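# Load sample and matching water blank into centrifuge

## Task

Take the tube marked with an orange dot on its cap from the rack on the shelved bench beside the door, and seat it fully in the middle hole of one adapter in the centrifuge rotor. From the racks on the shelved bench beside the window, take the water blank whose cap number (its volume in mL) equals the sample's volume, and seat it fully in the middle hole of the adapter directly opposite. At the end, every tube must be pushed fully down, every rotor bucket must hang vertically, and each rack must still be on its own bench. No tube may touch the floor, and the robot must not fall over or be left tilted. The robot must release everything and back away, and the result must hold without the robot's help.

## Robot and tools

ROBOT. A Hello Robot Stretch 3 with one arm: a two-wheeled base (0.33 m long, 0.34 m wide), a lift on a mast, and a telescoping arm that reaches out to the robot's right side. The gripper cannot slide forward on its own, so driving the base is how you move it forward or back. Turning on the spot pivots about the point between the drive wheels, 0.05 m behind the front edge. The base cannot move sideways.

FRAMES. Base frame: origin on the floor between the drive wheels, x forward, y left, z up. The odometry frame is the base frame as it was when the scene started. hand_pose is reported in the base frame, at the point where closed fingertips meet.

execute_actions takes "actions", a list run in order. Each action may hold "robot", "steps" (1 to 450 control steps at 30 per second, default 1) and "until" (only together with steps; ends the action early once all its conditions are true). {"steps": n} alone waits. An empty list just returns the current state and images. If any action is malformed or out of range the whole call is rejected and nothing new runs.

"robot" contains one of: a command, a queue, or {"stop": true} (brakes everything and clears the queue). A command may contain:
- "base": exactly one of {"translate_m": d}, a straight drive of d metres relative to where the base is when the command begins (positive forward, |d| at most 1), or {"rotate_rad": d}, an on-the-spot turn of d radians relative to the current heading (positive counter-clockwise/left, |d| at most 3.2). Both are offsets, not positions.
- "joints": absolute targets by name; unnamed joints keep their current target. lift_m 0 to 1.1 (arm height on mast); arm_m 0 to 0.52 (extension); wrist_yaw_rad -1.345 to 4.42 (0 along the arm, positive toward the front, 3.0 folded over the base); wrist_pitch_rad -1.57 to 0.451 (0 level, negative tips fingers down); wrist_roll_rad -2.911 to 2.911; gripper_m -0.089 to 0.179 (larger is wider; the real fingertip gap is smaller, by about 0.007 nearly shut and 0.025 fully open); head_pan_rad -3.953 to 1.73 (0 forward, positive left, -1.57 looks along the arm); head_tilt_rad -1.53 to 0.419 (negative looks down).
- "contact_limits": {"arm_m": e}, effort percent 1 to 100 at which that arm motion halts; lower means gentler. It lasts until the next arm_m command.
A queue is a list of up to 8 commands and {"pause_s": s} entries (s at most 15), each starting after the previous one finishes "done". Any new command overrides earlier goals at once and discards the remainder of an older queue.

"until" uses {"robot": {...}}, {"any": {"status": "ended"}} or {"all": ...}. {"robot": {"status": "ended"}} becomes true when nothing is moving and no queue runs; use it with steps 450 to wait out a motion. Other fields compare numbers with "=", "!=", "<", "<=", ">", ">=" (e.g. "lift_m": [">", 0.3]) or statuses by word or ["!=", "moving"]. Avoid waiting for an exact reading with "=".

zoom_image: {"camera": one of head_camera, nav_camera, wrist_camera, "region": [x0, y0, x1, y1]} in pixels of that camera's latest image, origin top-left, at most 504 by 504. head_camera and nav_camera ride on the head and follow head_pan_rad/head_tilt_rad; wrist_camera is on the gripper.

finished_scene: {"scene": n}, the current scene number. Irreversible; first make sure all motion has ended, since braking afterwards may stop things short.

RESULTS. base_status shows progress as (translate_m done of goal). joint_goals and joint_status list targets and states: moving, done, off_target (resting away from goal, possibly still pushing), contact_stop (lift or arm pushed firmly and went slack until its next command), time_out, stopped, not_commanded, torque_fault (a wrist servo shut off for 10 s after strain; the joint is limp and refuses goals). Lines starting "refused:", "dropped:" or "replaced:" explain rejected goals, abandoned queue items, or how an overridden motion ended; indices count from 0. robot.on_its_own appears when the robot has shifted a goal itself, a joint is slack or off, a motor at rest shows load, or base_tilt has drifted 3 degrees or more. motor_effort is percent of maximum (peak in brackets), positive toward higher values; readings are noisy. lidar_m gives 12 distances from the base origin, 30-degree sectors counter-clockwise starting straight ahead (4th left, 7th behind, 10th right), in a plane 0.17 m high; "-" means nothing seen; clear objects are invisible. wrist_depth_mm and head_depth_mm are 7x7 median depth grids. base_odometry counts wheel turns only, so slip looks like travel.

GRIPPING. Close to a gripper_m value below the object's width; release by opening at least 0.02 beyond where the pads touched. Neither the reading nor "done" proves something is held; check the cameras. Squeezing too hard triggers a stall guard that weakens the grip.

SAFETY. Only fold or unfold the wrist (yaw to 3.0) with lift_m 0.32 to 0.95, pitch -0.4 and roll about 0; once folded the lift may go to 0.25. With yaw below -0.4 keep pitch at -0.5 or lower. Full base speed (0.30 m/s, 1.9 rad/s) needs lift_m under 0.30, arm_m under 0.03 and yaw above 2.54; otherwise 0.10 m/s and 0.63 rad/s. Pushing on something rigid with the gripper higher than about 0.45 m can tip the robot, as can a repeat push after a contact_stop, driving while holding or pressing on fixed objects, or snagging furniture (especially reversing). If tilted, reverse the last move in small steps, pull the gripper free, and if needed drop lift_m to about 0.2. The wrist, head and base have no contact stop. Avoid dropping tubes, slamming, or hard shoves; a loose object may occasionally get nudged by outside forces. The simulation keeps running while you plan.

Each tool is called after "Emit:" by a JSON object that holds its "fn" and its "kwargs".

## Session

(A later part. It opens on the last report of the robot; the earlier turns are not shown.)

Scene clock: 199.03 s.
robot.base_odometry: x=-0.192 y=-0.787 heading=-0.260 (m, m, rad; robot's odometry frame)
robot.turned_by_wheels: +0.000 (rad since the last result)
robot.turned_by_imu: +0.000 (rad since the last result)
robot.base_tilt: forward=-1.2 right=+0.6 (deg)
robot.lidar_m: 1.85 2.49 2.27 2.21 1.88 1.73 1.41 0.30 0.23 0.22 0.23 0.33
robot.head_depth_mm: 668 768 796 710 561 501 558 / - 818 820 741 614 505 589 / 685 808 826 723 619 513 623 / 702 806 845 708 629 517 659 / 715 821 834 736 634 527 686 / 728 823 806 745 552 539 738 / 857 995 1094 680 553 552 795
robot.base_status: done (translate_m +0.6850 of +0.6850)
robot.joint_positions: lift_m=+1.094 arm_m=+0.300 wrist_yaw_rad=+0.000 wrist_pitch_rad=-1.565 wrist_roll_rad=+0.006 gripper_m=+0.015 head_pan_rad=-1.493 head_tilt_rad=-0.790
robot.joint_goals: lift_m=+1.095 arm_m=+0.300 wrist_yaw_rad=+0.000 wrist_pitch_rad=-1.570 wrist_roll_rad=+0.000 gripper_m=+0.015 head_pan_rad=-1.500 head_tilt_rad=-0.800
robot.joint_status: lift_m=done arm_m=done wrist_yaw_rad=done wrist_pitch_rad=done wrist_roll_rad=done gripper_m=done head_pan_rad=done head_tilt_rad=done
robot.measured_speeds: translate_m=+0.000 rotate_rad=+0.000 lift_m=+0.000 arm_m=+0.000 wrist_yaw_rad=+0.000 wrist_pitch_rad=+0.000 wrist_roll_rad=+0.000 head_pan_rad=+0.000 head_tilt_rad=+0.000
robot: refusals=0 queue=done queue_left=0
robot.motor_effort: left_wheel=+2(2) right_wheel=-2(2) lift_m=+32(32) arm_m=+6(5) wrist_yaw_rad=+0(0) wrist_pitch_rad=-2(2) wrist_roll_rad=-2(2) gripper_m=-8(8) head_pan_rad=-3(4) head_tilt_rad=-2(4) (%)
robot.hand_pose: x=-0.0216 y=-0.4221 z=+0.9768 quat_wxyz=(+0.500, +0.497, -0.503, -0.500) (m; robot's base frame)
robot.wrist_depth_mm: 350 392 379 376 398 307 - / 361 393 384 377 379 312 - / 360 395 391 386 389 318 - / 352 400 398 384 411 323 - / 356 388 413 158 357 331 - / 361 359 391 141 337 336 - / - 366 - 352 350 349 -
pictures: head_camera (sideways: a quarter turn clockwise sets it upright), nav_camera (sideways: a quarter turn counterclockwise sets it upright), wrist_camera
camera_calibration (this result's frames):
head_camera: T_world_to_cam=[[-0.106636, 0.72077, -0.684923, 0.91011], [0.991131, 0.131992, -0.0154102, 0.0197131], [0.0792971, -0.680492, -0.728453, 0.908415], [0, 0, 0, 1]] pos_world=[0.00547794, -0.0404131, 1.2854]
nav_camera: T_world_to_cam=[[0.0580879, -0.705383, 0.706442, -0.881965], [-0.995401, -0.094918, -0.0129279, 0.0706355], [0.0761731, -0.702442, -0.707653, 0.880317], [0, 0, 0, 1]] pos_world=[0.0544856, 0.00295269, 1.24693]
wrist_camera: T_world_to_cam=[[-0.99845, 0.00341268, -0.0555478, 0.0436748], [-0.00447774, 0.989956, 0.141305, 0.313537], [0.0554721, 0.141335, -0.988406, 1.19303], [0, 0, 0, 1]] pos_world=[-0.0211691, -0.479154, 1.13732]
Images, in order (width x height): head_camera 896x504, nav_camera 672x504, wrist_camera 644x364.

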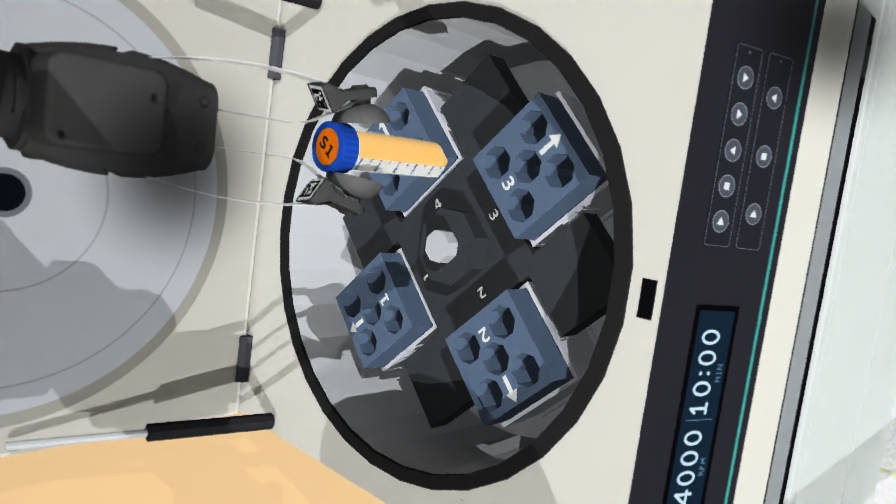

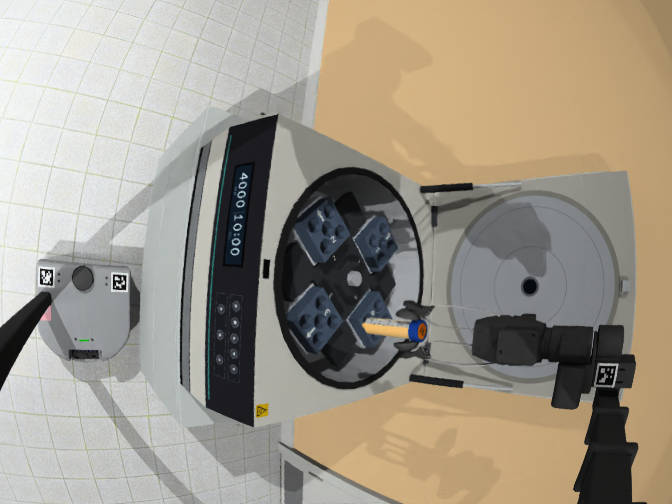

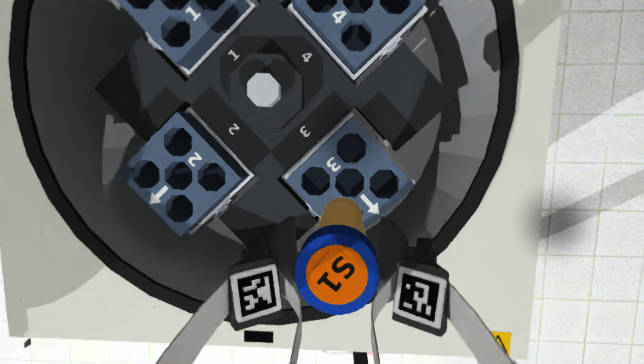

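Emit:
{"fn": "execute_actions", "kwargs": {"actions": [{"robot":[{"base":{"translate_m":-0.007},"joints":{"arm_m":0.303}},{"joints":{"lift_m":1.0}}],"steps":150,"until":{"robot":{"status":"ended"}}}]}}

Emit:
{"fn": "zoom_image", "kwargs": {"camera": "head_camera", "region": [380,60,640,260]}}

Scene clock: 206.33 s.
robot.base_odometry: x=-0.199 y=-0.785 heading=-0.260 (m, m, rad; robot's odometry frame)
robot.turned_by_wheels: +0.000 (rad since the last result)
robot.turned_by_imu: +0.001 (rad since the last result)
robot.base_tilt: forward=-1.2 right=+0.6 (deg)
robot.lidar_m: 1.85 2.50 2.27 2.21 1.88 1.72 1.40 0.30 0.23 0.22 0.23 0.33
robot.head_depth_mm: - 788 793 699 561 501 557 / - - 794 740 611 505 588 / 689 782 842 586 616 513 623 / 704 808 844 706 627 515 658 / 717 822 834 735 634 527 685 / 727 827 809 734 550 538 734 / 857 981 834 701 553 552 791
robot.base_status: done (translate_m -0.0070 of -0.0070)
robot.joint_positions: lift_m=+1.001 arm_m=+0.303 wrist_yaw_rad=+0.000 wrist_pitch_rad=-1.565 wrist_roll_rad=+0.006 gripper_m=+0.015 head_pan_rad=-1.493 head_tilt_rad=-0.790
robot.joint_goals: lift_m=+1.000 arm_m=+0.303 wrist_yaw_rad=+0.000 wrist_pitch_rad=-1.570 wrist_roll_rad=+0.000 gripper_m=+0.015 head_pan_rad=-1.500 head_tilt_rad=-0.800
robot.joint_status: lift_m=done arm_m=done wrist_yaw_rad=done wrist_pitch_rad=done wrist_roll_rad=done gripper_m=done head_pan_rad=done head_tilt_rad=done
robot.measured_speeds: translate_m=+0.000 rotate_rad=+0.000 lift_m=+0.000 arm_m=+0.000 wrist_yaw_rad=+0.000 wrist_pitch_rad=+0.000 wrist_roll_rad=+0.000 head_pan_rad=+0.000 head_tilt_rad=+0.000
robot: refusals=0 queue=done queue_left=0
robot.motor_effort: left_wheel=+2(4) right_wheel=-1(6) lift_m=+12(31) arm_m=+5(5) wrist_yaw_rad=+0(1) wrist_pitch_rad=-2(2) wrist_roll_rad=-2(2) gripper_m=-8(8) head_pan_rad=-3(3) head_tilt_rad=-3(3) (%)
robot.hand_pose: x=-0.0216 y=-0.4251 z=+0.8828 quat_wxyz=(+0.500, +0.497, -0.503, -0.500) (m; robot's base frame)
robot.wrist_depth_mm: 322 290 285 284 286 278 215 / 300 298 272 288 282 285 220 / 330 298 297 294 292 278 224 / 311 285 303 281 356 257 230 / 309 290 312 158 305 236 234 / 288 340 363 140 252 239 239 / 265 284 294 288 249 244 244
pictures: head_camera (sideways: a quarter turn clockwise sets it upright), nav_camera (sideways: a quarter turn counterclockwise sets it upright), wrist_camera
camera_calibration (this result's frames):
head_camera: T_world_to_cam=[[-0.106636, 0.72077, -0.684923, 0.91011], [0.991131, 0.131992, -0.0154102, 0.0197131], [0.0792971, -0.680492, -0.728453, 0.908415], [0, 0, 0, 1]] pos_world=[0.00547793, -0.0404131, 1.2854]
nav_camera: T_world_to_cam=[[0.0580878, -0.705383, 0.706442, -0.881965], [-0.995401, -0.0949179, -0.0129279, 0.0706355], [0.076173, -0.702442, -0.707653, 0.880317], [0, 0, 0, 1]] pos_world=[0.0544856, 0.00295269, 1.24693]
wrist_camera: T_world_to_cam=[[-0.99845, 0.00341261, -0.0555478, 0.0384678], [-0.00447781, 0.989956, 0.141305, 0.329783], [0.0554721, 0.141335, -0.988406, 1.10063], [0, 0, 0, 1]] pos_world=[-0.0211691, -0.482159, 1.0434]
Images, in order (width x height): head_camera 896x504, nav_camera 672x504, wrist_camera 644x364.

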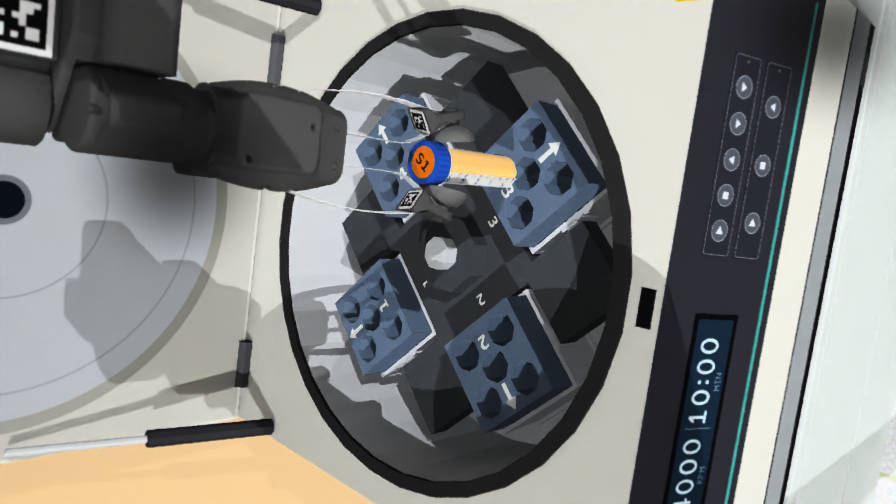

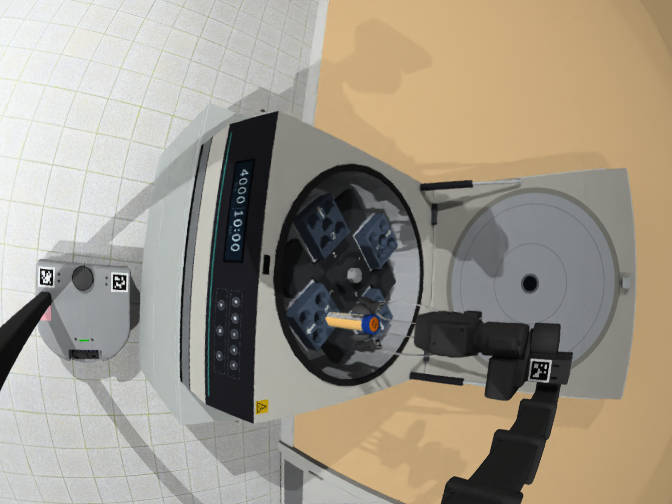

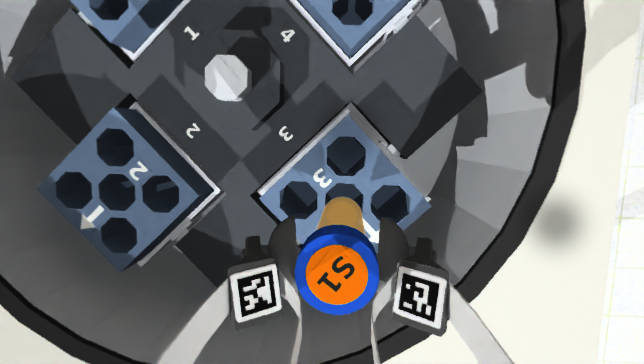

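Region (380, 60, 640, 260) of head_camera's 896x504 image, scaled by 1.938, with more detail than that image has; it fills the top 388 rows of this view, and the rest is white.

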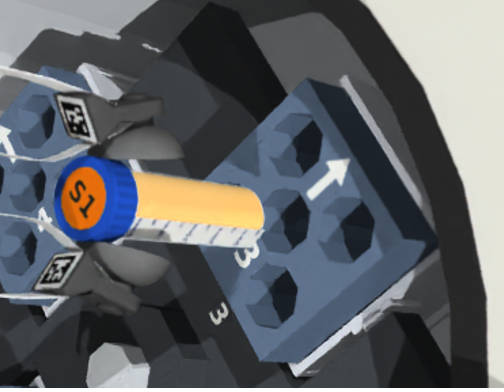

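Emit:
{"fn": "execute_actions", "kwargs": {"actions": [{"robot":{"joints":{"lift_m":0.95}},"steps":150,"until":{"robot":{"status":"ended"}}}]}}

Scene clock: 210.33 s.
robot.base_odometry: x=-0.199 y=-0.785 heading=-0.260 (m, m, rad; robot's odometry frame)
robot.turned_by_wheels: +0.000 (rad since the last result)
robot.turned_by_imu: +0.001 (rad since the last result)
robot.base_tilt: forward=-1.2 right=+0.6 (deg)
robot.lidar_m: 1.85 2.49 2.27 2.21 1.87 1.72 1.40 0.30 0.23 0.22 0.23 0.33
robot.head_depth_mm: - - 774 697 560 500 558 / 657 - 798 740 611 505 588 / 688 783 842 727 611 513 622 / 702 809 843 709 627 516 659 / 715 823 833 734 635 527 686 / 726 828 807 733 548 539 736 / 856 990 830 703 553 551 790
robot.base_status: done (translate_m -0.0070 of -0.0070)
robot.joint_positions: lift_m=+0.951 arm_m=+0.303 wrist_yaw_rad=+0.000 wrist_pitch_rad=-1.565 wrist_roll_rad=+0.006 gripper_m=+0.015 head_pan_rad=-1.493 head_tilt_rad=-0.790
robot.joint_goals: lift_m=+0.950 arm_m=+0.303 wrist_yaw_rad=+0.000 wrist_pitch_rad=-1.570 wrist_roll_rad=+0.000 gripper_m=+0.015 head_pan_rad=-1.500 head_tilt_rad=-0.800
robot.joint_status: lift_m=done arm_m=done wrist_yaw_rad=done wrist_pitch_rad=done wrist_roll_rad=done gripper_m=done head_pan_rad=done head_tilt_rad=done
robot.measured_speeds: translate_m=+0.000 rotate_rad=+0.000 lift_m=+0.000 arm_m=+0.000 wrist_yaw_rad=+0.000 wrist_pitch_rad=+0.000 wrist_roll_rad=+0.000 head_pan_rad=+0.000 head_tilt_rad=+0.000
robot: refusals=0 queue=done queue_left=0
robot.motor_effort: left_wheel=+2(2) right_wheel=-2(2) lift_m=+12(15) arm_m=+5(4) wrist_yaw_rad=+0(1) wrist_pitch_rad=-2(2) wrist_roll_rad=-2(2) gripper_m=-8(8) head_pan_rad=-3(4) head_tilt_rad=-3(3) (%)
robot.hand_pose: x=-0.0216 y=-0.4251 z=+0.8328 quat_wxyz=(+0.500, +0.497, -0.503, -0.500) (m; robot's base frame)
robot.wrist_depth_mm: 247 243 221 237 233 264 184 / 250 247 223 241 238 237 183 / 233 250 249 246 243 264 178 / 235 237 254 224 257 256 179 / 239 244 258 156 247 227 182 / 267 307 266 141 254 198 187 / 253 285 292 288 221 191 190
pictures: head_camera (sideways: a quarter turn clockwise sets it upright), nav_camera (sideways: a quarter turn counterclockwise sets it upright), wrist_camera
camera_calibration (this result's frames):
head_camera: T_world_to_cam=[[-0.106636, 0.72077, -0.684923, 0.91011], [0.991131, 0.131992, -0.0154102, 0.0197131], [0.079297, -0.680492, -0.728453, 0.908415], [0, 0, 0, 1]] pos_world=[0.00547793, -0.0404131, 1.2854]
nav_camera: T_world_to_cam=[[0.0580878, -0.705383, 0.706442, -0.881965], [-0.995401, -0.0949177, -0.0129279, 0.0706355], [0.076173, -0.702442, -0.707653, 0.880317], [0, 0, 0, 1]] pos_world=[0.0544856, 0.00295268, 1.24693]
wrist_camera: T_world_to_cam=[[-0.99845, 0.00341484, -0.0555477, 0.035691], [-0.00447634, 0.989954, 0.141319, 0.336837], [0.0554723, 0.141348, -0.988404, 1.0512], [0, 0, 0, 1]] pos_world=[-0.0211691, -0.48216, 0.993395]
Images, in order (width x height): head_camera 896x504, nav_camera 672x504, wrist_camera 644x364.

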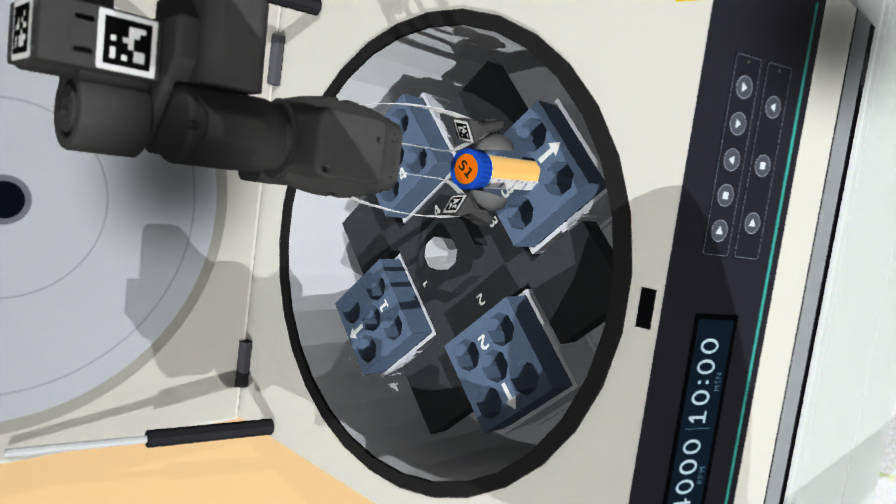

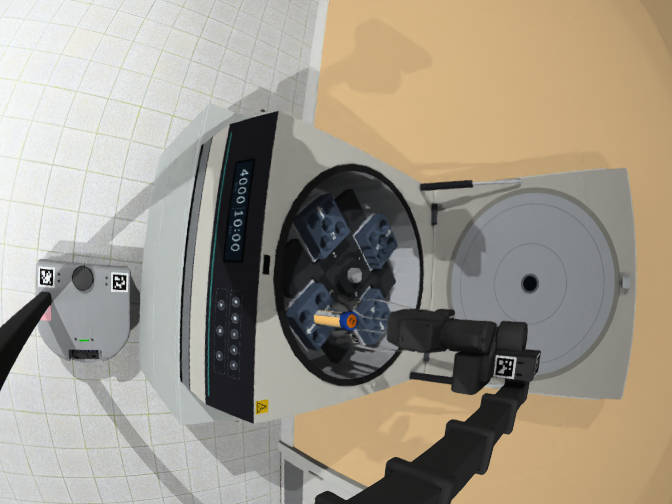

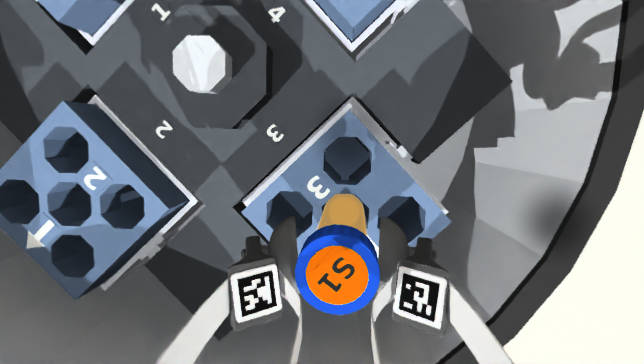

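Entering. Continue.

Emit:
{"fn": "execute_actions", "kwargs": {"actions": [{"robot":{"joints":{"lift_m":0.895}},"steps":150,"until":{"robot":{"status":"ended"}}}]}}

Scene clock: 216.67 s.
robot.base_odometry: x=-0.199 y=-0.785 heading=-0.260 (m, m, rad; robot's odometry frame)
robot.turned_by_wheels: +0.000 (rad since the last result)
robot.turned_by_imu: +0.000 (rad since the last result)
robot.base_tilt: forward=-1.3 right=+0.7 (deg)
robot.lidar_m: 1.85 2.50 2.27 2.21 1.88 1.72 1.40 0.30 0.23 0.22 0.23 0.33
robot.head_depth_mm: 669 - 754 696 562 501 559 / 681 - 786 744 561 506 591 / 692 792 846 724 605 515 625 / 705 810 846 710 630 516 660 / 717 826 835 736 637 529 688 / 728 829 808 746 551 541 737 / 856 985 834 703 554 552 796
robot.base_status: done (translate_m -0.0070 of -0.0070)
robot.joint_positions: lift_m=+0.901 arm_m=+0.303 wrist_yaw_rad=-0.004 wrist_pitch_rad=-1.577 wrist_roll_rad=+0.006 gripper_m=+0.015 head_pan_rad=-1.493 head_tilt_rad=-0.790
robot.joint_goals: lift_m=+0.901 arm_m=+0.303 wrist_yaw_rad=+0.000 wrist_pitch_rad=-1.570 wrist_roll_rad=+0.000 gripper_m=+0.015 head_pan_rad=-1.500 head_tilt_rad=-0.800
robot.joint_status: lift_m=contact_stop arm_m=done wrist_yaw_rad=done wrist_pitch_rad=done wrist_roll_rad=done gripper_m=done head_pan_rad=done head_tilt_rad=done
robot.measured_speeds: translate_m=+0.000 rotate_rad=-0.001 lift_m=+0.006 arm_m=+0.000 wrist_yaw_rad=-0.030 wrist_pitch_rad=-0.072 wrist_roll_rad=+0.000 head_pan_rad=+0.000 head_tilt_rad=+0.000
robot: refusals=0 queue=dropped queue_left=0
robot.on_its_own: lift_m is slack since a contact_stop, until your next command for it (your +0.895 is given up)
robot.motor_effort: left_wheel=+0(2) right_wheel=+1(2) lift_m=+10(12) arm_m=+3(4) wrist_yaw_rad=+5(6) wrist_pitch_rad=+4(4) wrist_roll_rad=-2(2) gripper_m=-9(8) head_pan_rad=-3(3) head_tilt_rad=-3(3) (%)
robot.hand_pose: x=-0.0215 y=-0.4220 z=+0.7840 quat_wxyz=(+0.496, +0.499, -0.500, -0.504) (m; robot's base frame)
robot.wrist_depth_mm: 200 165 176 192 190 187 185 / 203 181 180 196 192 190 184 / 195 206 202 198 196 224 179 / 185 208 206 177 198 254 171 / 190 214 212 169 178 223 158 / 217 220 216 140 181 197 146 / 249 262 275 204 217 167 140
pictures: head_camera (sideways: a quarter turn clockwise sets it upright), nav_camera (sideways: a quarter turn counterclockwise sets it upright), wrist_camera
camera_calibration (this result's frames):
head_camera: T_world_to_cam=[[-0.10664, 0.720854, -0.684834, 0.909994], [0.991131, 0.13199, -0.0154035, 0.0197044], [0.0792878, -0.680403, -0.728537, 0.908524], [0, 0, 0, 1]] pos_world=[0.00547764, -0.0404111, 1.28539]
nav_camera: T_world_to_cam=[[0.0580921, -0.70547, 0.706355, -0.881852], [-0.995402, -0.0949128, -0.01293, 0.0706383], [0.0761639, -0.702356, -0.70774, 0.880429], [0, 0, 0, 1]] pos_world=[0.0544851, 0.00295925, 1.24693]
wrist_camera: T_world_to_cam=[[-0.998431, 0.00739632, -0.0555053, 0.0346992], [-0.00120068, 0.988182, 0.153278, 0.330679], [0.055983, 0.153104, -0.986623, 1.00606], [0, 0, 0, 1]] pos_world=[-0.0212805, -0.481059, 0.943842]
Images, in order (width x height): head_camera 896x504, nav_camera 672x504, wrist_camera 644x364.

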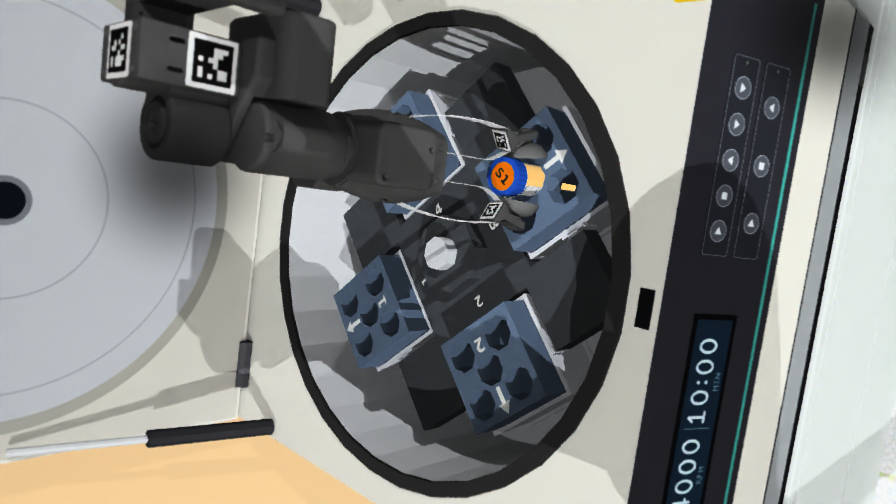

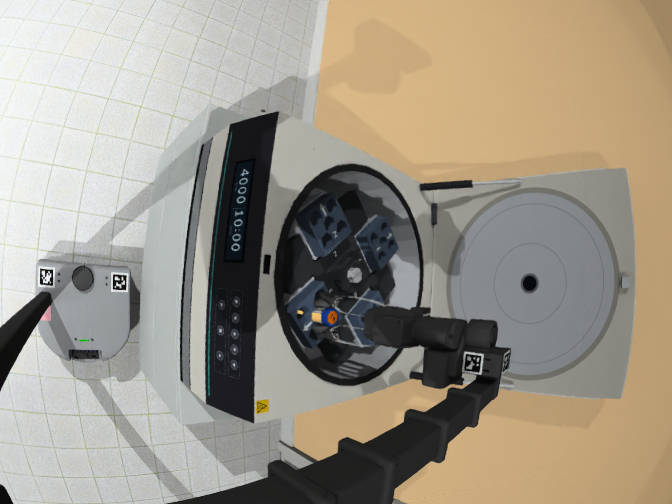

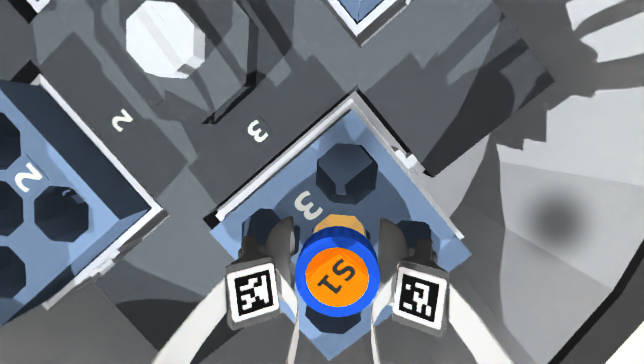

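Emit:
{"fn": "execute_actions", "kwargs": {"actions": [{"robot":[{"joints":{"lift_m":0.905}},{"joints":{"gripper_m":0.075}},{"pause_s":0.5},{"joints":{"lift_m":0.96}}],"steps":200,"until":{"robot":{"status":"ended"}}}]}}

Scene clock: 222.10 s.
robot.base_odometry: x=-0.199 y=-0.785 heading=-0.260 (m, m, rad; robot's odometry frame)
robot.turned_by_wheels: +0.000 (rad since the last result)
robot.turned_by_imu: +0.001 (rad since the last result)
robot.base_tilt: forward=-1.3 right=+0.7 (deg)
robot.lidar_m: 1.85 2.49 2.27 2.20 1.87 1.72 1.40 0.30 0.23 0.22 0.23 0.33
robot.head_depth_mm: - - 797 697 562 500 556 / 652 - 795 743 614 506 589 / 689 781 840 727 611 513 623 / 705 806 846 708 630 515 661 / 717 823 832 735 634 527 685 / 728 831 808 733 549 539 735 / 856 986 835 703 552 551 793
robot.base_status: done (translate_m -0.0070 of -0.0070)
robot.joint_positions: lift_m=+0.959 arm_m=+0.303 wrist_yaw_rad=-0.002 wrist_pitch_rad=-1.569 wrist_roll_rad=+0.006 gripper_m=+0.075 head_pan_rad=-1.493 head_tilt_rad=-0.790
robot.joint_goals: lift_m=+0.960 arm_m=+0.303 wrist_yaw_rad=+0.000 wrist_pitch_rad=-1.570 wrist_roll_rad=+0.000 gripper_m=+0.075 head_pan_rad=-1.500 head_tilt_rad=-0.800
robot.joint_status: lift_m=done arm_m=done wrist_yaw_rad=done wrist_pitch_rad=done wrist_roll_rad=done gripper_m=done head_pan_rad=done head_tilt_rad=done
robot.measured_speeds: translate_m=+0.000 rotate_rad=+0.000 lift_m=+0.000 arm_m=+0.000 wrist_yaw_rad=+0.000 wrist_pitch_rad=+0.000 wrist_roll_rad=+0.000 head_pan_rad=+0.000 head_tilt_rad=+0.000
robot: refusals=0 queue=done queue_left=0
robot.motor_effort: left_wheel=+1(2) right_wheel=+0(3) lift_m=+31(33) arm_m=+3(4) wrist_yaw_rad=+2(5) wrist_pitch_rad=-1(4) wrist_roll_rad=-2(2) gripper_m=+0(82) head_pan_rad=-3(3) head_tilt_rad=-3(3) (%)
robot.hand_pose: x=-0.0216 y=-0.4241 z=+0.8419 quat_wxyz=(+0.499, +0.498, -0.502, -0.502) (m; robot's base frame)
robot.wrist_depth_mm: 255 252 231 245 242 277 184 / 258 255 231 249 246 246 183 / 246 259 257 254 250 253 185 / 247 250 263 233 344 254 188 / 251 272 266 209 277 223 192 / 277 321 - 271 297 198 196 / 252 276 304 286 231 201 200
pictures: head_camera (sideways: a quarter turn clockwise sets it upright), nav_camera (sideways: a quarter turn counterclockwise sets it upright), wrist_camera
camera_calibration (this result's frames):
head_camera: T_world_to_cam=[[-0.106642, 0.720854, -0.684834, 0.909994], [0.991131, 0.131993, -0.0154035, 0.0197044], [0.0792892, -0.680403, -0.728537, 0.908524], [0, 0, 0, 1]] pos_world=[0.00547772, -0.0404111, 1.28539]
nav_camera: T_world_to_cam=[[0.0580936, -0.70547, 0.706355, -0.881852], [-0.995401, -0.094915, -0.01293, 0.0706382], [0.0761654, -0.702356, -0.70774, 0.880429], [0, 0, 0, 1]] pos_world=[0.0544851, 0.00295935, 1.24693]
wrist_camera: T_world_to_cam=[[-0.998444, 0.00506353, -0.0555336, 0.0369112], [-0.0030807, 0.989339, 0.145596, 0.330747], [0.0556788, 0.14554, -0.987784, 1.06126], [0, 0, 0, 1]] pos_world=[-0.0212172, -0.481865, 1.00219]
Images, in order (width x height): head_camera 896x504, nav_camera 672x504, wrist_camera 644x364.

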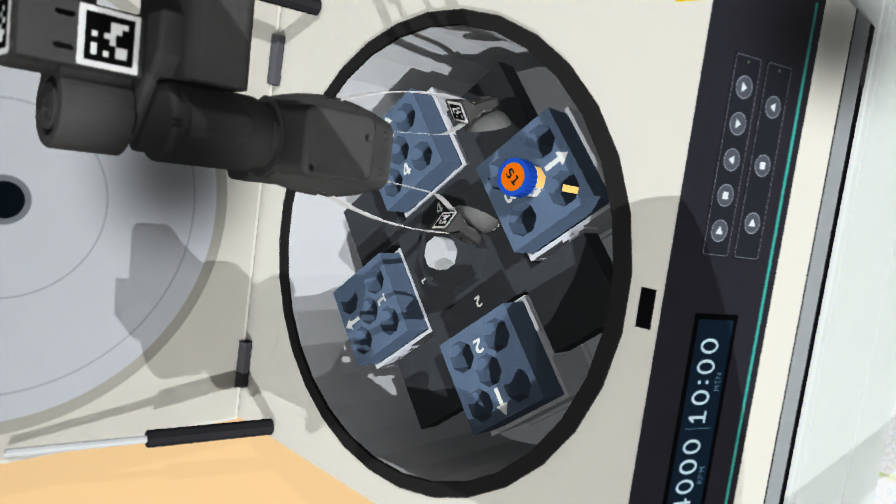

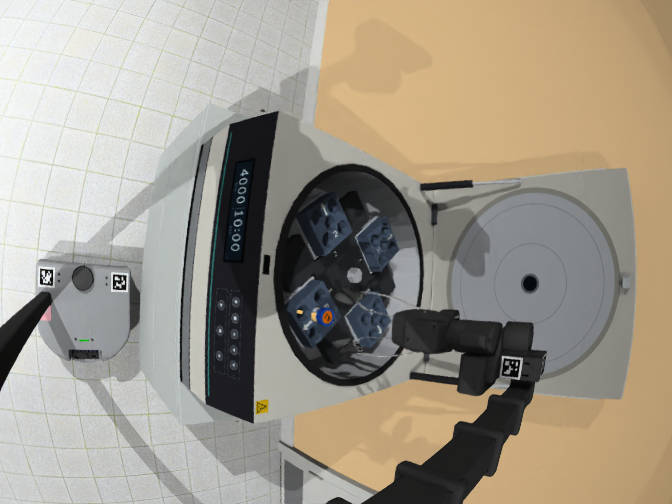

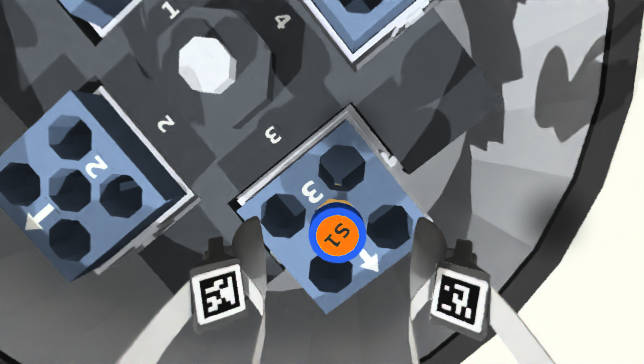

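Emit:
{"fn": "execute_actions", "kwargs": {"actions": [{"robot":[{"joints":{"gripper_m":0.0}},{"joints":{"lift_m":0.89}}],"steps":200,"until":{"robot":{"status":"ended"}}},{"robot":{"joints":{"lift_m":1.09,"gripper_m":0.08}},"steps":200,"until":{"robot":{"status":"ended"}}}]}}

Scene clock: 231.83 s.
robot.base_odometry: x=-0.199 y=-0.785 heading=-0.260 (m, m, rad; robot's odometry frame)
robot.turned_by_wheels: +0.000 (rad since the last result)
robot.turned_by_imu: -0.007 (rad since the last result)
robot.base_tilt: forward=-1.2 right=+0.6 (deg)
robot.lidar_m: 1.85 2.50 2.28 2.21 1.89 1.63 1.40 0.30 0.23 0.22 0.23 0.32
robot.head_depth_mm: 669 769 784 692 560 502 563 / - 817 816 739 558 506 593 / 684 809 839 731 610 514 626 / 702 805 855 710 629 516 658 / 714 822 834 735 634 526 686 / 725 837 813 732 620 537 731 / 836 977 806 716 552 550 788
robot.base_status: done (translate_m -0.0070 of -0.0070)
robot.joint_positions: lift_m=+1.089 arm_m=+0.303 wrist_yaw_rad=-0.001 wrist_pitch_rad=-1.571 wrist_roll_rad=+0.006 gripper_m=+0.080 head_pan_rad=-1.493 head_tilt_rad=-0.791
robot.joint_goals: lift_m=+1.090 arm_m=+0.303 wrist_yaw_rad=+0.000 wrist_pitch_rad=-1.570 wrist_roll_rad=+0.000 gripper_m=+0.080 head_pan_rad=-1.500 head_tilt_rad=-0.800
robot.joint_status: lift_m=done arm_m=done wrist_yaw_rad=done wrist_pitch_rad=done wrist_roll_rad=done gripper_m=done head_pan_rad=done head_tilt_rad=done
robot.measured_speeds: translate_m=+0.000 rotate_rad=+0.000 lift_m=+0.000 arm_m=+0.000 wrist_yaw_rad=+0.000 wrist_pitch_rad=+0.000 wrist_roll_rad=+0.000 head_pan_rad=+0.000 head_tilt_rad=+0.000
robot: refusals=0 queue=done queue_left=0
robot.motor_effort: left_wheel=+1(2) right_wheel=+0(12) lift_m=+31(31) arm_m=+2(2) wrist_yaw_rad=+2(2) wrist_pitch_rad=+0(7) wrist_roll_rad=-2(3) gripper_m=+0(81) head_pan_rad=-3(3) head_tilt_rad=-3(3) (%)
robot.hand_pose: x=-0.0216 y=-0.4236 z=+0.9719 quat_wxyz=(+0.498, +0.498, -0.501, -0.502) (m; robot's base frame)
robot.wrist_depth_mm: 364 376 374 354 385 301 - / 374 387 361 377 373 309 - / 374 389 389 383 389 313 - / 357 382 394 366 406 319 - / 349 400 401 443 379 327 - / 355 357 - 383 342 - - / 365 362 356 348 344 343 -
pictures: head_camera (sideways: a quarter turn clockwise sets it upright), nav_camera (sideways: a quarter turn counterclockwise sets it upright), wrist_camera
replaced: robot.lift_m: its motion had ended contact_stop
camera_calibration (this result's frames):
head_camera: T_world_to_cam=[[-0.106518, 0.721475, -0.684198, 0.909165], [0.991161, 0.131772, -0.0153557, 0.0196419], [0.0790792, -0.679786, -0.729134, 0.909303], [0, 0, 0, 1]] pos_world=[0.00546706, -0.0403965, 1.28535]
nav_camera: T_world_to_cam=[[0.0579745, -0.706099, 0.705736, -0.881045], [-0.995425, -0.0946684, -0.0129452, 0.0706582], [0.0759515, -0.701757, -0.708356, 0.881233], [0, 0, 0, 1]] pos_world=[0.0544821, 0.00299578, 1.24693]
wrist_camera: T_world_to_cam=[[-0.998447, 0.00441929, -0.0555273, 0.0438401], [-0.00382285, 0.989061, 0.147457, 0.309397], [0.0555715, 0.14744, -0.987509, 1.19018], [0, 0, 0, 1]] pos_world=[-0.0211855, -0.481687, 1.13213]
Images, in order (width x height): head_camera 896x504, nav_camera 672x504, wrist_camera 644x364.

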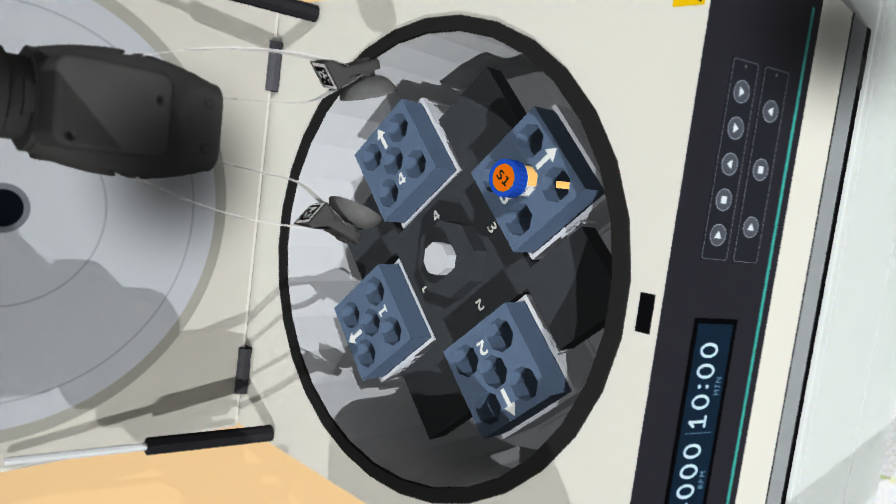

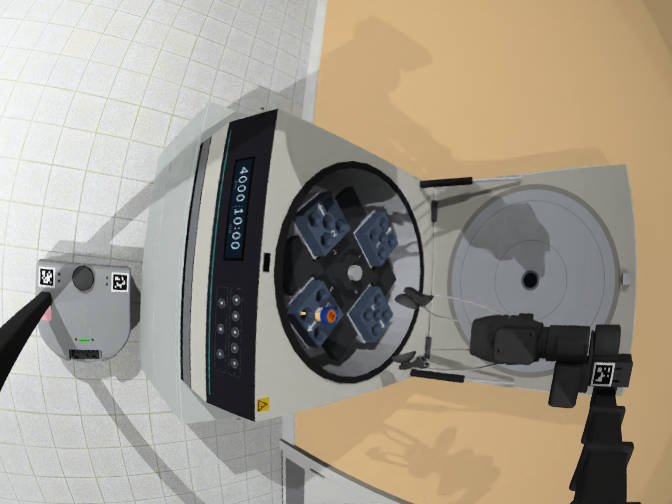

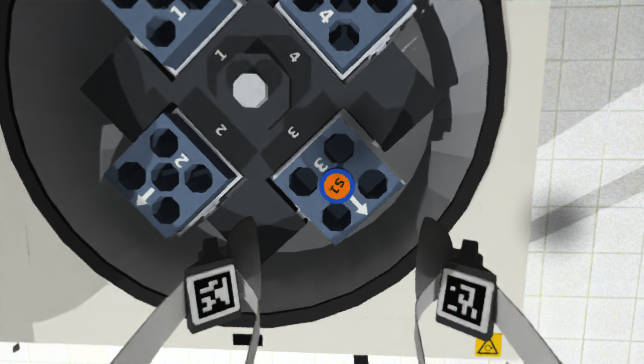

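Emit:
{"fn": "execute_actions", "kwargs": {"actions": [{"robot":[{"joints":{"arm_m":0.0,"head_pan_rad":0,"head_tilt_rad":-0.55}},{"base":{"translate_m":0.6}},{"base":{"rotate_rad":0.35}},{"base":{"translate_m":0.95}},{"base":{"rotate_rad":1.22},"joints":{"head_pan_rad":-1.3,"head_tilt_rad":-0.6}}],"steps":450,"until":{"robot":{"status":"ended"}}},{"steps":450,"until":{"robot":{"status":"ended"}}}]}}

Scene clock: 270.90 s.
robot.base_odometry: x=+1.327 y=-0.855 heading=+1.309 (m, m, rad; robot's odometry frame)
robot.turned_by_wheels: +1.570 (rad since the last result)
robot.turned_by_imu: +1.584 (rad since the last result)
robot.base_tilt: forward=-1.1 right=+0.6 (deg)
robot.lidar_m: 2.45 2.00 2.69 2.92 1.31 1.34 1.30 1.36 0.36 0.37 1.05 1.35
robot.head_depth_mm: 878 998 1091 729 - - - / 910 1023 1121 922 727 605 - / 940 1051 1140 918 727 602 549 / 947 1085 1172 913 722 600 1195 / 1006 1117 1221 907 723 599 1237 / 1077 1163 1216 904 700 627 1235 / 1107 1200 1208 901 660 641 1239
robot.base_status: done (rotate_rad +1.2199 of +1.2200)
robot.joint_positions: lift_m=+1.089 arm_m=+0.000 wrist_yaw_rad=+0.000 wrist_pitch_rad=-1.571 wrist_roll_rad=+0.005 gripper_m=+0.080 head_pan_rad=-1.293 head_tilt_rad=-0.592
robot.joint_goals: lift_m=+1.090 arm_m=+0.000 wrist_yaw_rad=+0.000 wrist_pitch_rad=-1.570 wrist_roll_rad=+0.000 gripper_m=+0.080 head_pan_rad=-1.300 head_tilt_rad=-0.600
robot.joint_status: lift_m=done arm_m=done wrist_yaw_rad=done wrist_pitch_rad=done wrist_roll_rad=done gripper_m=done head_pan_rad=done head_tilt_rad=done
robot.measured_speeds: translate_m=+0.000 rotate_rad=+0.000 lift_m=+0.000 arm_m=+0.000 wrist_yaw_rad=+0.000 wrist_pitch_rad=+0.000 wrist_roll_rad=+0.000 head_pan_rad=+0.000 head_tilt_rad=+0.000
robot: refusals=0 queue=done queue_left=0
robot.motor_effort: left_wheel=-1(7) right_wheel=+2(8) lift_m=+31(31) arm_m=-5(6) wrist_yaw_rad=+0(2) wrist_pitch_rad=+0(0) wrist_roll_rad=-2(2) gripper_m=+0(0) head_pan_rad=-3(34) head_tilt_rad=-2(14) (%)
robot.hand_pose: x=-0.0216 y=-0.1213 z=+0.9719 quat_wxyz=(+0.499, +0.499, -0.501, -0.502) (m; robot's base frame)
robot.wrist_depth_mm: - - - - - - - / - - - - - - - / - - - - - - - / - - - - - - - / - - - - - - - / - - - - - - - / - - - - - - -
pictures: head_camera (sideways: a quarter turn clockwise sets it upright), nav_camera (sideways: a quarter turn counterclockwise sets it upright), wrist_camera
camera_calibration (this result's frames):
head_camera: T_world_to_cam=[[-0.207055, 0.542136, -0.814381, 1.07946], [0.946207, 0.322525, -0.0258657, 0.0336043], [0.248636, -0.775929, -0.579754, 0.713962], [0, 0, 0, 1]] pos_world=[0.014194, -0.0420671, 1.29388]
nav_camera: T_world_to_cam=[[0.155359, -0.533004, 0.831727, -1.04586], [-0.956039, -0.293094, -0.00924712, 0.0656063], [0.248703, -0.793727, -0.555108, 0.68083], [0, 0, 0, 1]] pos_world=[0.0558822, 0.00217174, 1.24841]
wrist_camera: T_world_to_cam=[[-0.998455, 0.00225949, -0.055528, 0.0422099], [-0.00595891, 0.98906, 0.147393, 0.0103839], [0.0552536, 0.147497, -0.987518, 1.14562], [0, 0, 0, 1]] pos_world=[-0.0210929, -0.17934, 1.13213]
Images, in order (width x height): head_camera 896x504, nav_camera 672x504, wrist_camera 644x364.

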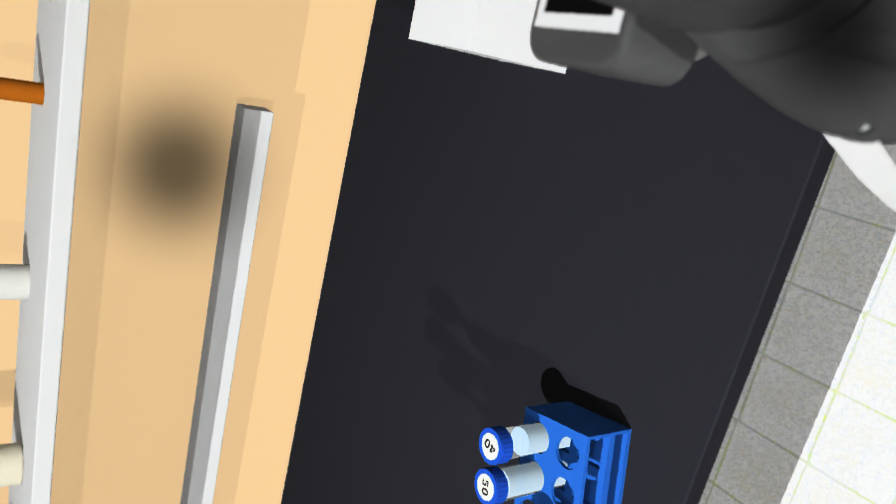

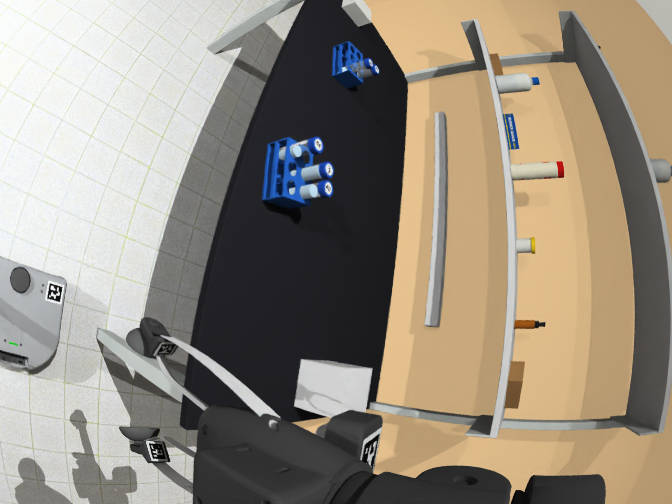

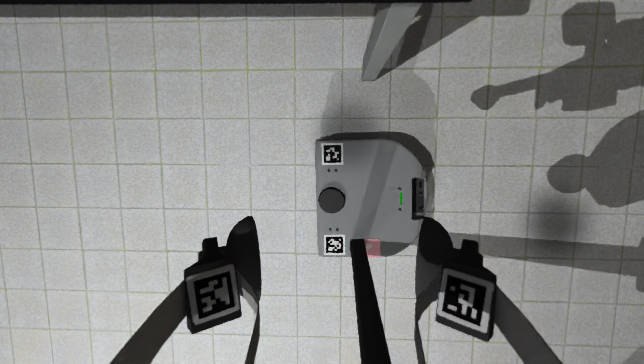

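Emit:
{"fn": "execute_actions", "kwargs": {"actions": [{"robot":[{"base":{"translate_m":0.45},"joints":{"head_pan_rad":-1.5,"head_tilt_rad":-0.7,"wrist_roll_rad":1.56}}],"steps":450,"until":{"robot":{"status":"ended"}}}]}}

Scene clock: 279.80 s.
robot.base_odometry: x=+1.443 y=-0.420 heading=+1.309 (m, m, rad; robot's odometry frame)
robot.turned_by_wheels: +0.000 (rad since the last result)
robot.turned_by_imu: +0.001 (rad since the last result)
robot.base_tilt: forward=-1.2 right=+0.6 (deg)
robot.lidar_m: 2.00 1.58 2.03 2.88 1.45 1.47 1.75 0.65 1.05 1.02 1.07 0.93
robot.head_depth_mm: - - - - - - - / 942 994 - - - - - / 965 1081 1017 801 - - 1148 / 976 1096 1010 797 - - 1162 / 993 1113 1010 795 657 1283 1179 / 1003 1130 1004 791 655 1302 1184 / 1022 1149 998 790 654 1299 1183
robot.base_status: done (translate_m +0.4500 of +0.4500)
robot.joint_positions: lift_m=+1.089 arm_m=+0.000 wrist_yaw_rad=+0.000 wrist_pitch_rad=-1.570 wrist_roll_rad=+1.553 gripper_m=+0.080 head_pan_rad=-1.493 head_tilt_rad=-0.691
robot.joint_goals: lift_m=+1.090 arm_m=+0.000 wrist_yaw_rad=+0.000 wrist_pitch_rad=-1.570 wrist_roll_rad=+1.560 gripper_m=+0.080 head_pan_rad=-1.500 head_tilt_rad=-0.700
robot.joint_status: lift_m=done arm_m=done wrist_yaw_rad=done wrist_pitch_rad=done wrist_roll_rad=done gripper_m=done head_pan_rad=done head_tilt_rad=done
robot.measured_speeds: translate_m=+0.000 rotate_rad=+0.000 lift_m=+0.000 arm_m=+0.000 wrist_yaw_rad=+0.000 wrist_pitch_rad=+0.000 wrist_roll_rad=+0.000 head_pan_rad=+0.000 head_tilt_rad=+0.000
robot: refusals=0 queue=done queue_left=0
robot.motor_effort: left_wheel=-2(3) right_wheel=+3(7) lift_m=+31(31) arm_m=-5(5) wrist_yaw_rad=+0(0) wrist_pitch_rad=+0(0) wrist_roll_rad=+3(3) gripper_m=+0(0) head_pan_rad=-3(17) head_tilt_rad=-3(11) (%)
robot.hand_pose: x=-0.0215 y=-0.1212 z=+0.9719 quat_wxyz=(+0.006, +0.006, -0.707, -0.707) (m; robot's base frame)
robot.wrist_depth_mm: 370 369 - - - - - / 362 376 - - - - - / 356 381 - - - - - / 339 392 - - - - - / 404 398 - - - - - / 411 410 - - - - - / 422 420 - - - - -
pictures: head_camera (sideways: a quarter turn clockwise sets it upright), nav_camera (sideways: a quarter turn counterclockwise sets it upright), wrist_camera
camera_calibration (this result's frames):
head_camera: T_world_to_cam=[[-0.101303, 0.649479, -0.753601, 0.999581], [0.991228, 0.130519, -0.020761, 0.026681], [0.0848752, -0.749094, -0.657004, 0.815453], [0, 0, 0, 1]] pos_world=[0.00560228, -0.0418392, 1.2896]
nav_camera: T_world_to_cam=[[0.0525911, -0.632075, 0.77312, -0.968835], [-0.995278, -0.0964297, -0.0111342, 0.0683012], [0.0815894, -0.768884, -0.634162, 0.784693], [0, 0, 0, 1]] pos_world=[0.0549081, -0.00245287, 1.24741]
wrist_camera: T_world_to_cam=[[-0.0198913, 0.998206, -0.056464, 0.18502], [0.988901, 0.0279601, 0.145923, -0.0833053], [0.14724, -0.0529347, -0.987683, 1.12343], [0, 0, 0, 1]] pos_world=[-0.0793528, -0.122891, 1.1322]
Images, in order (width x height): head_camera 896x504, nav_camera 672x504, wrist_camera 644x364.

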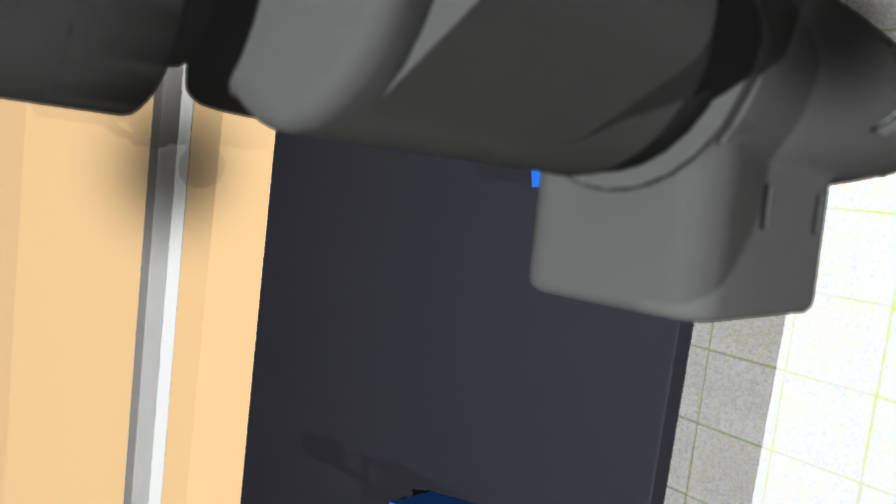

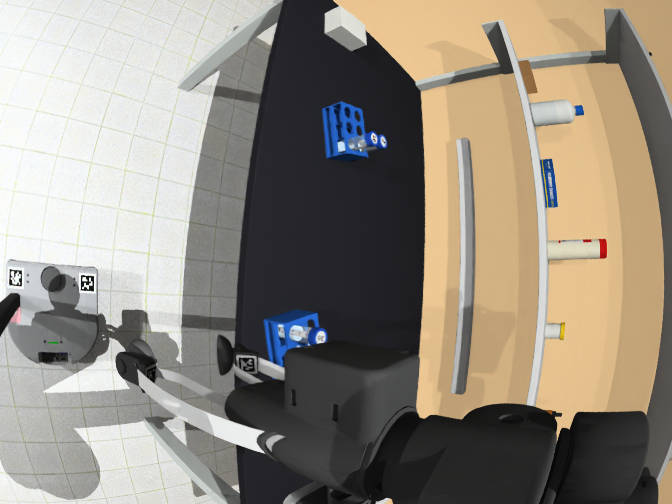

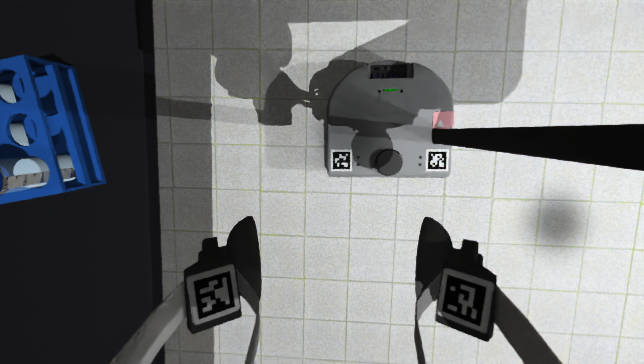

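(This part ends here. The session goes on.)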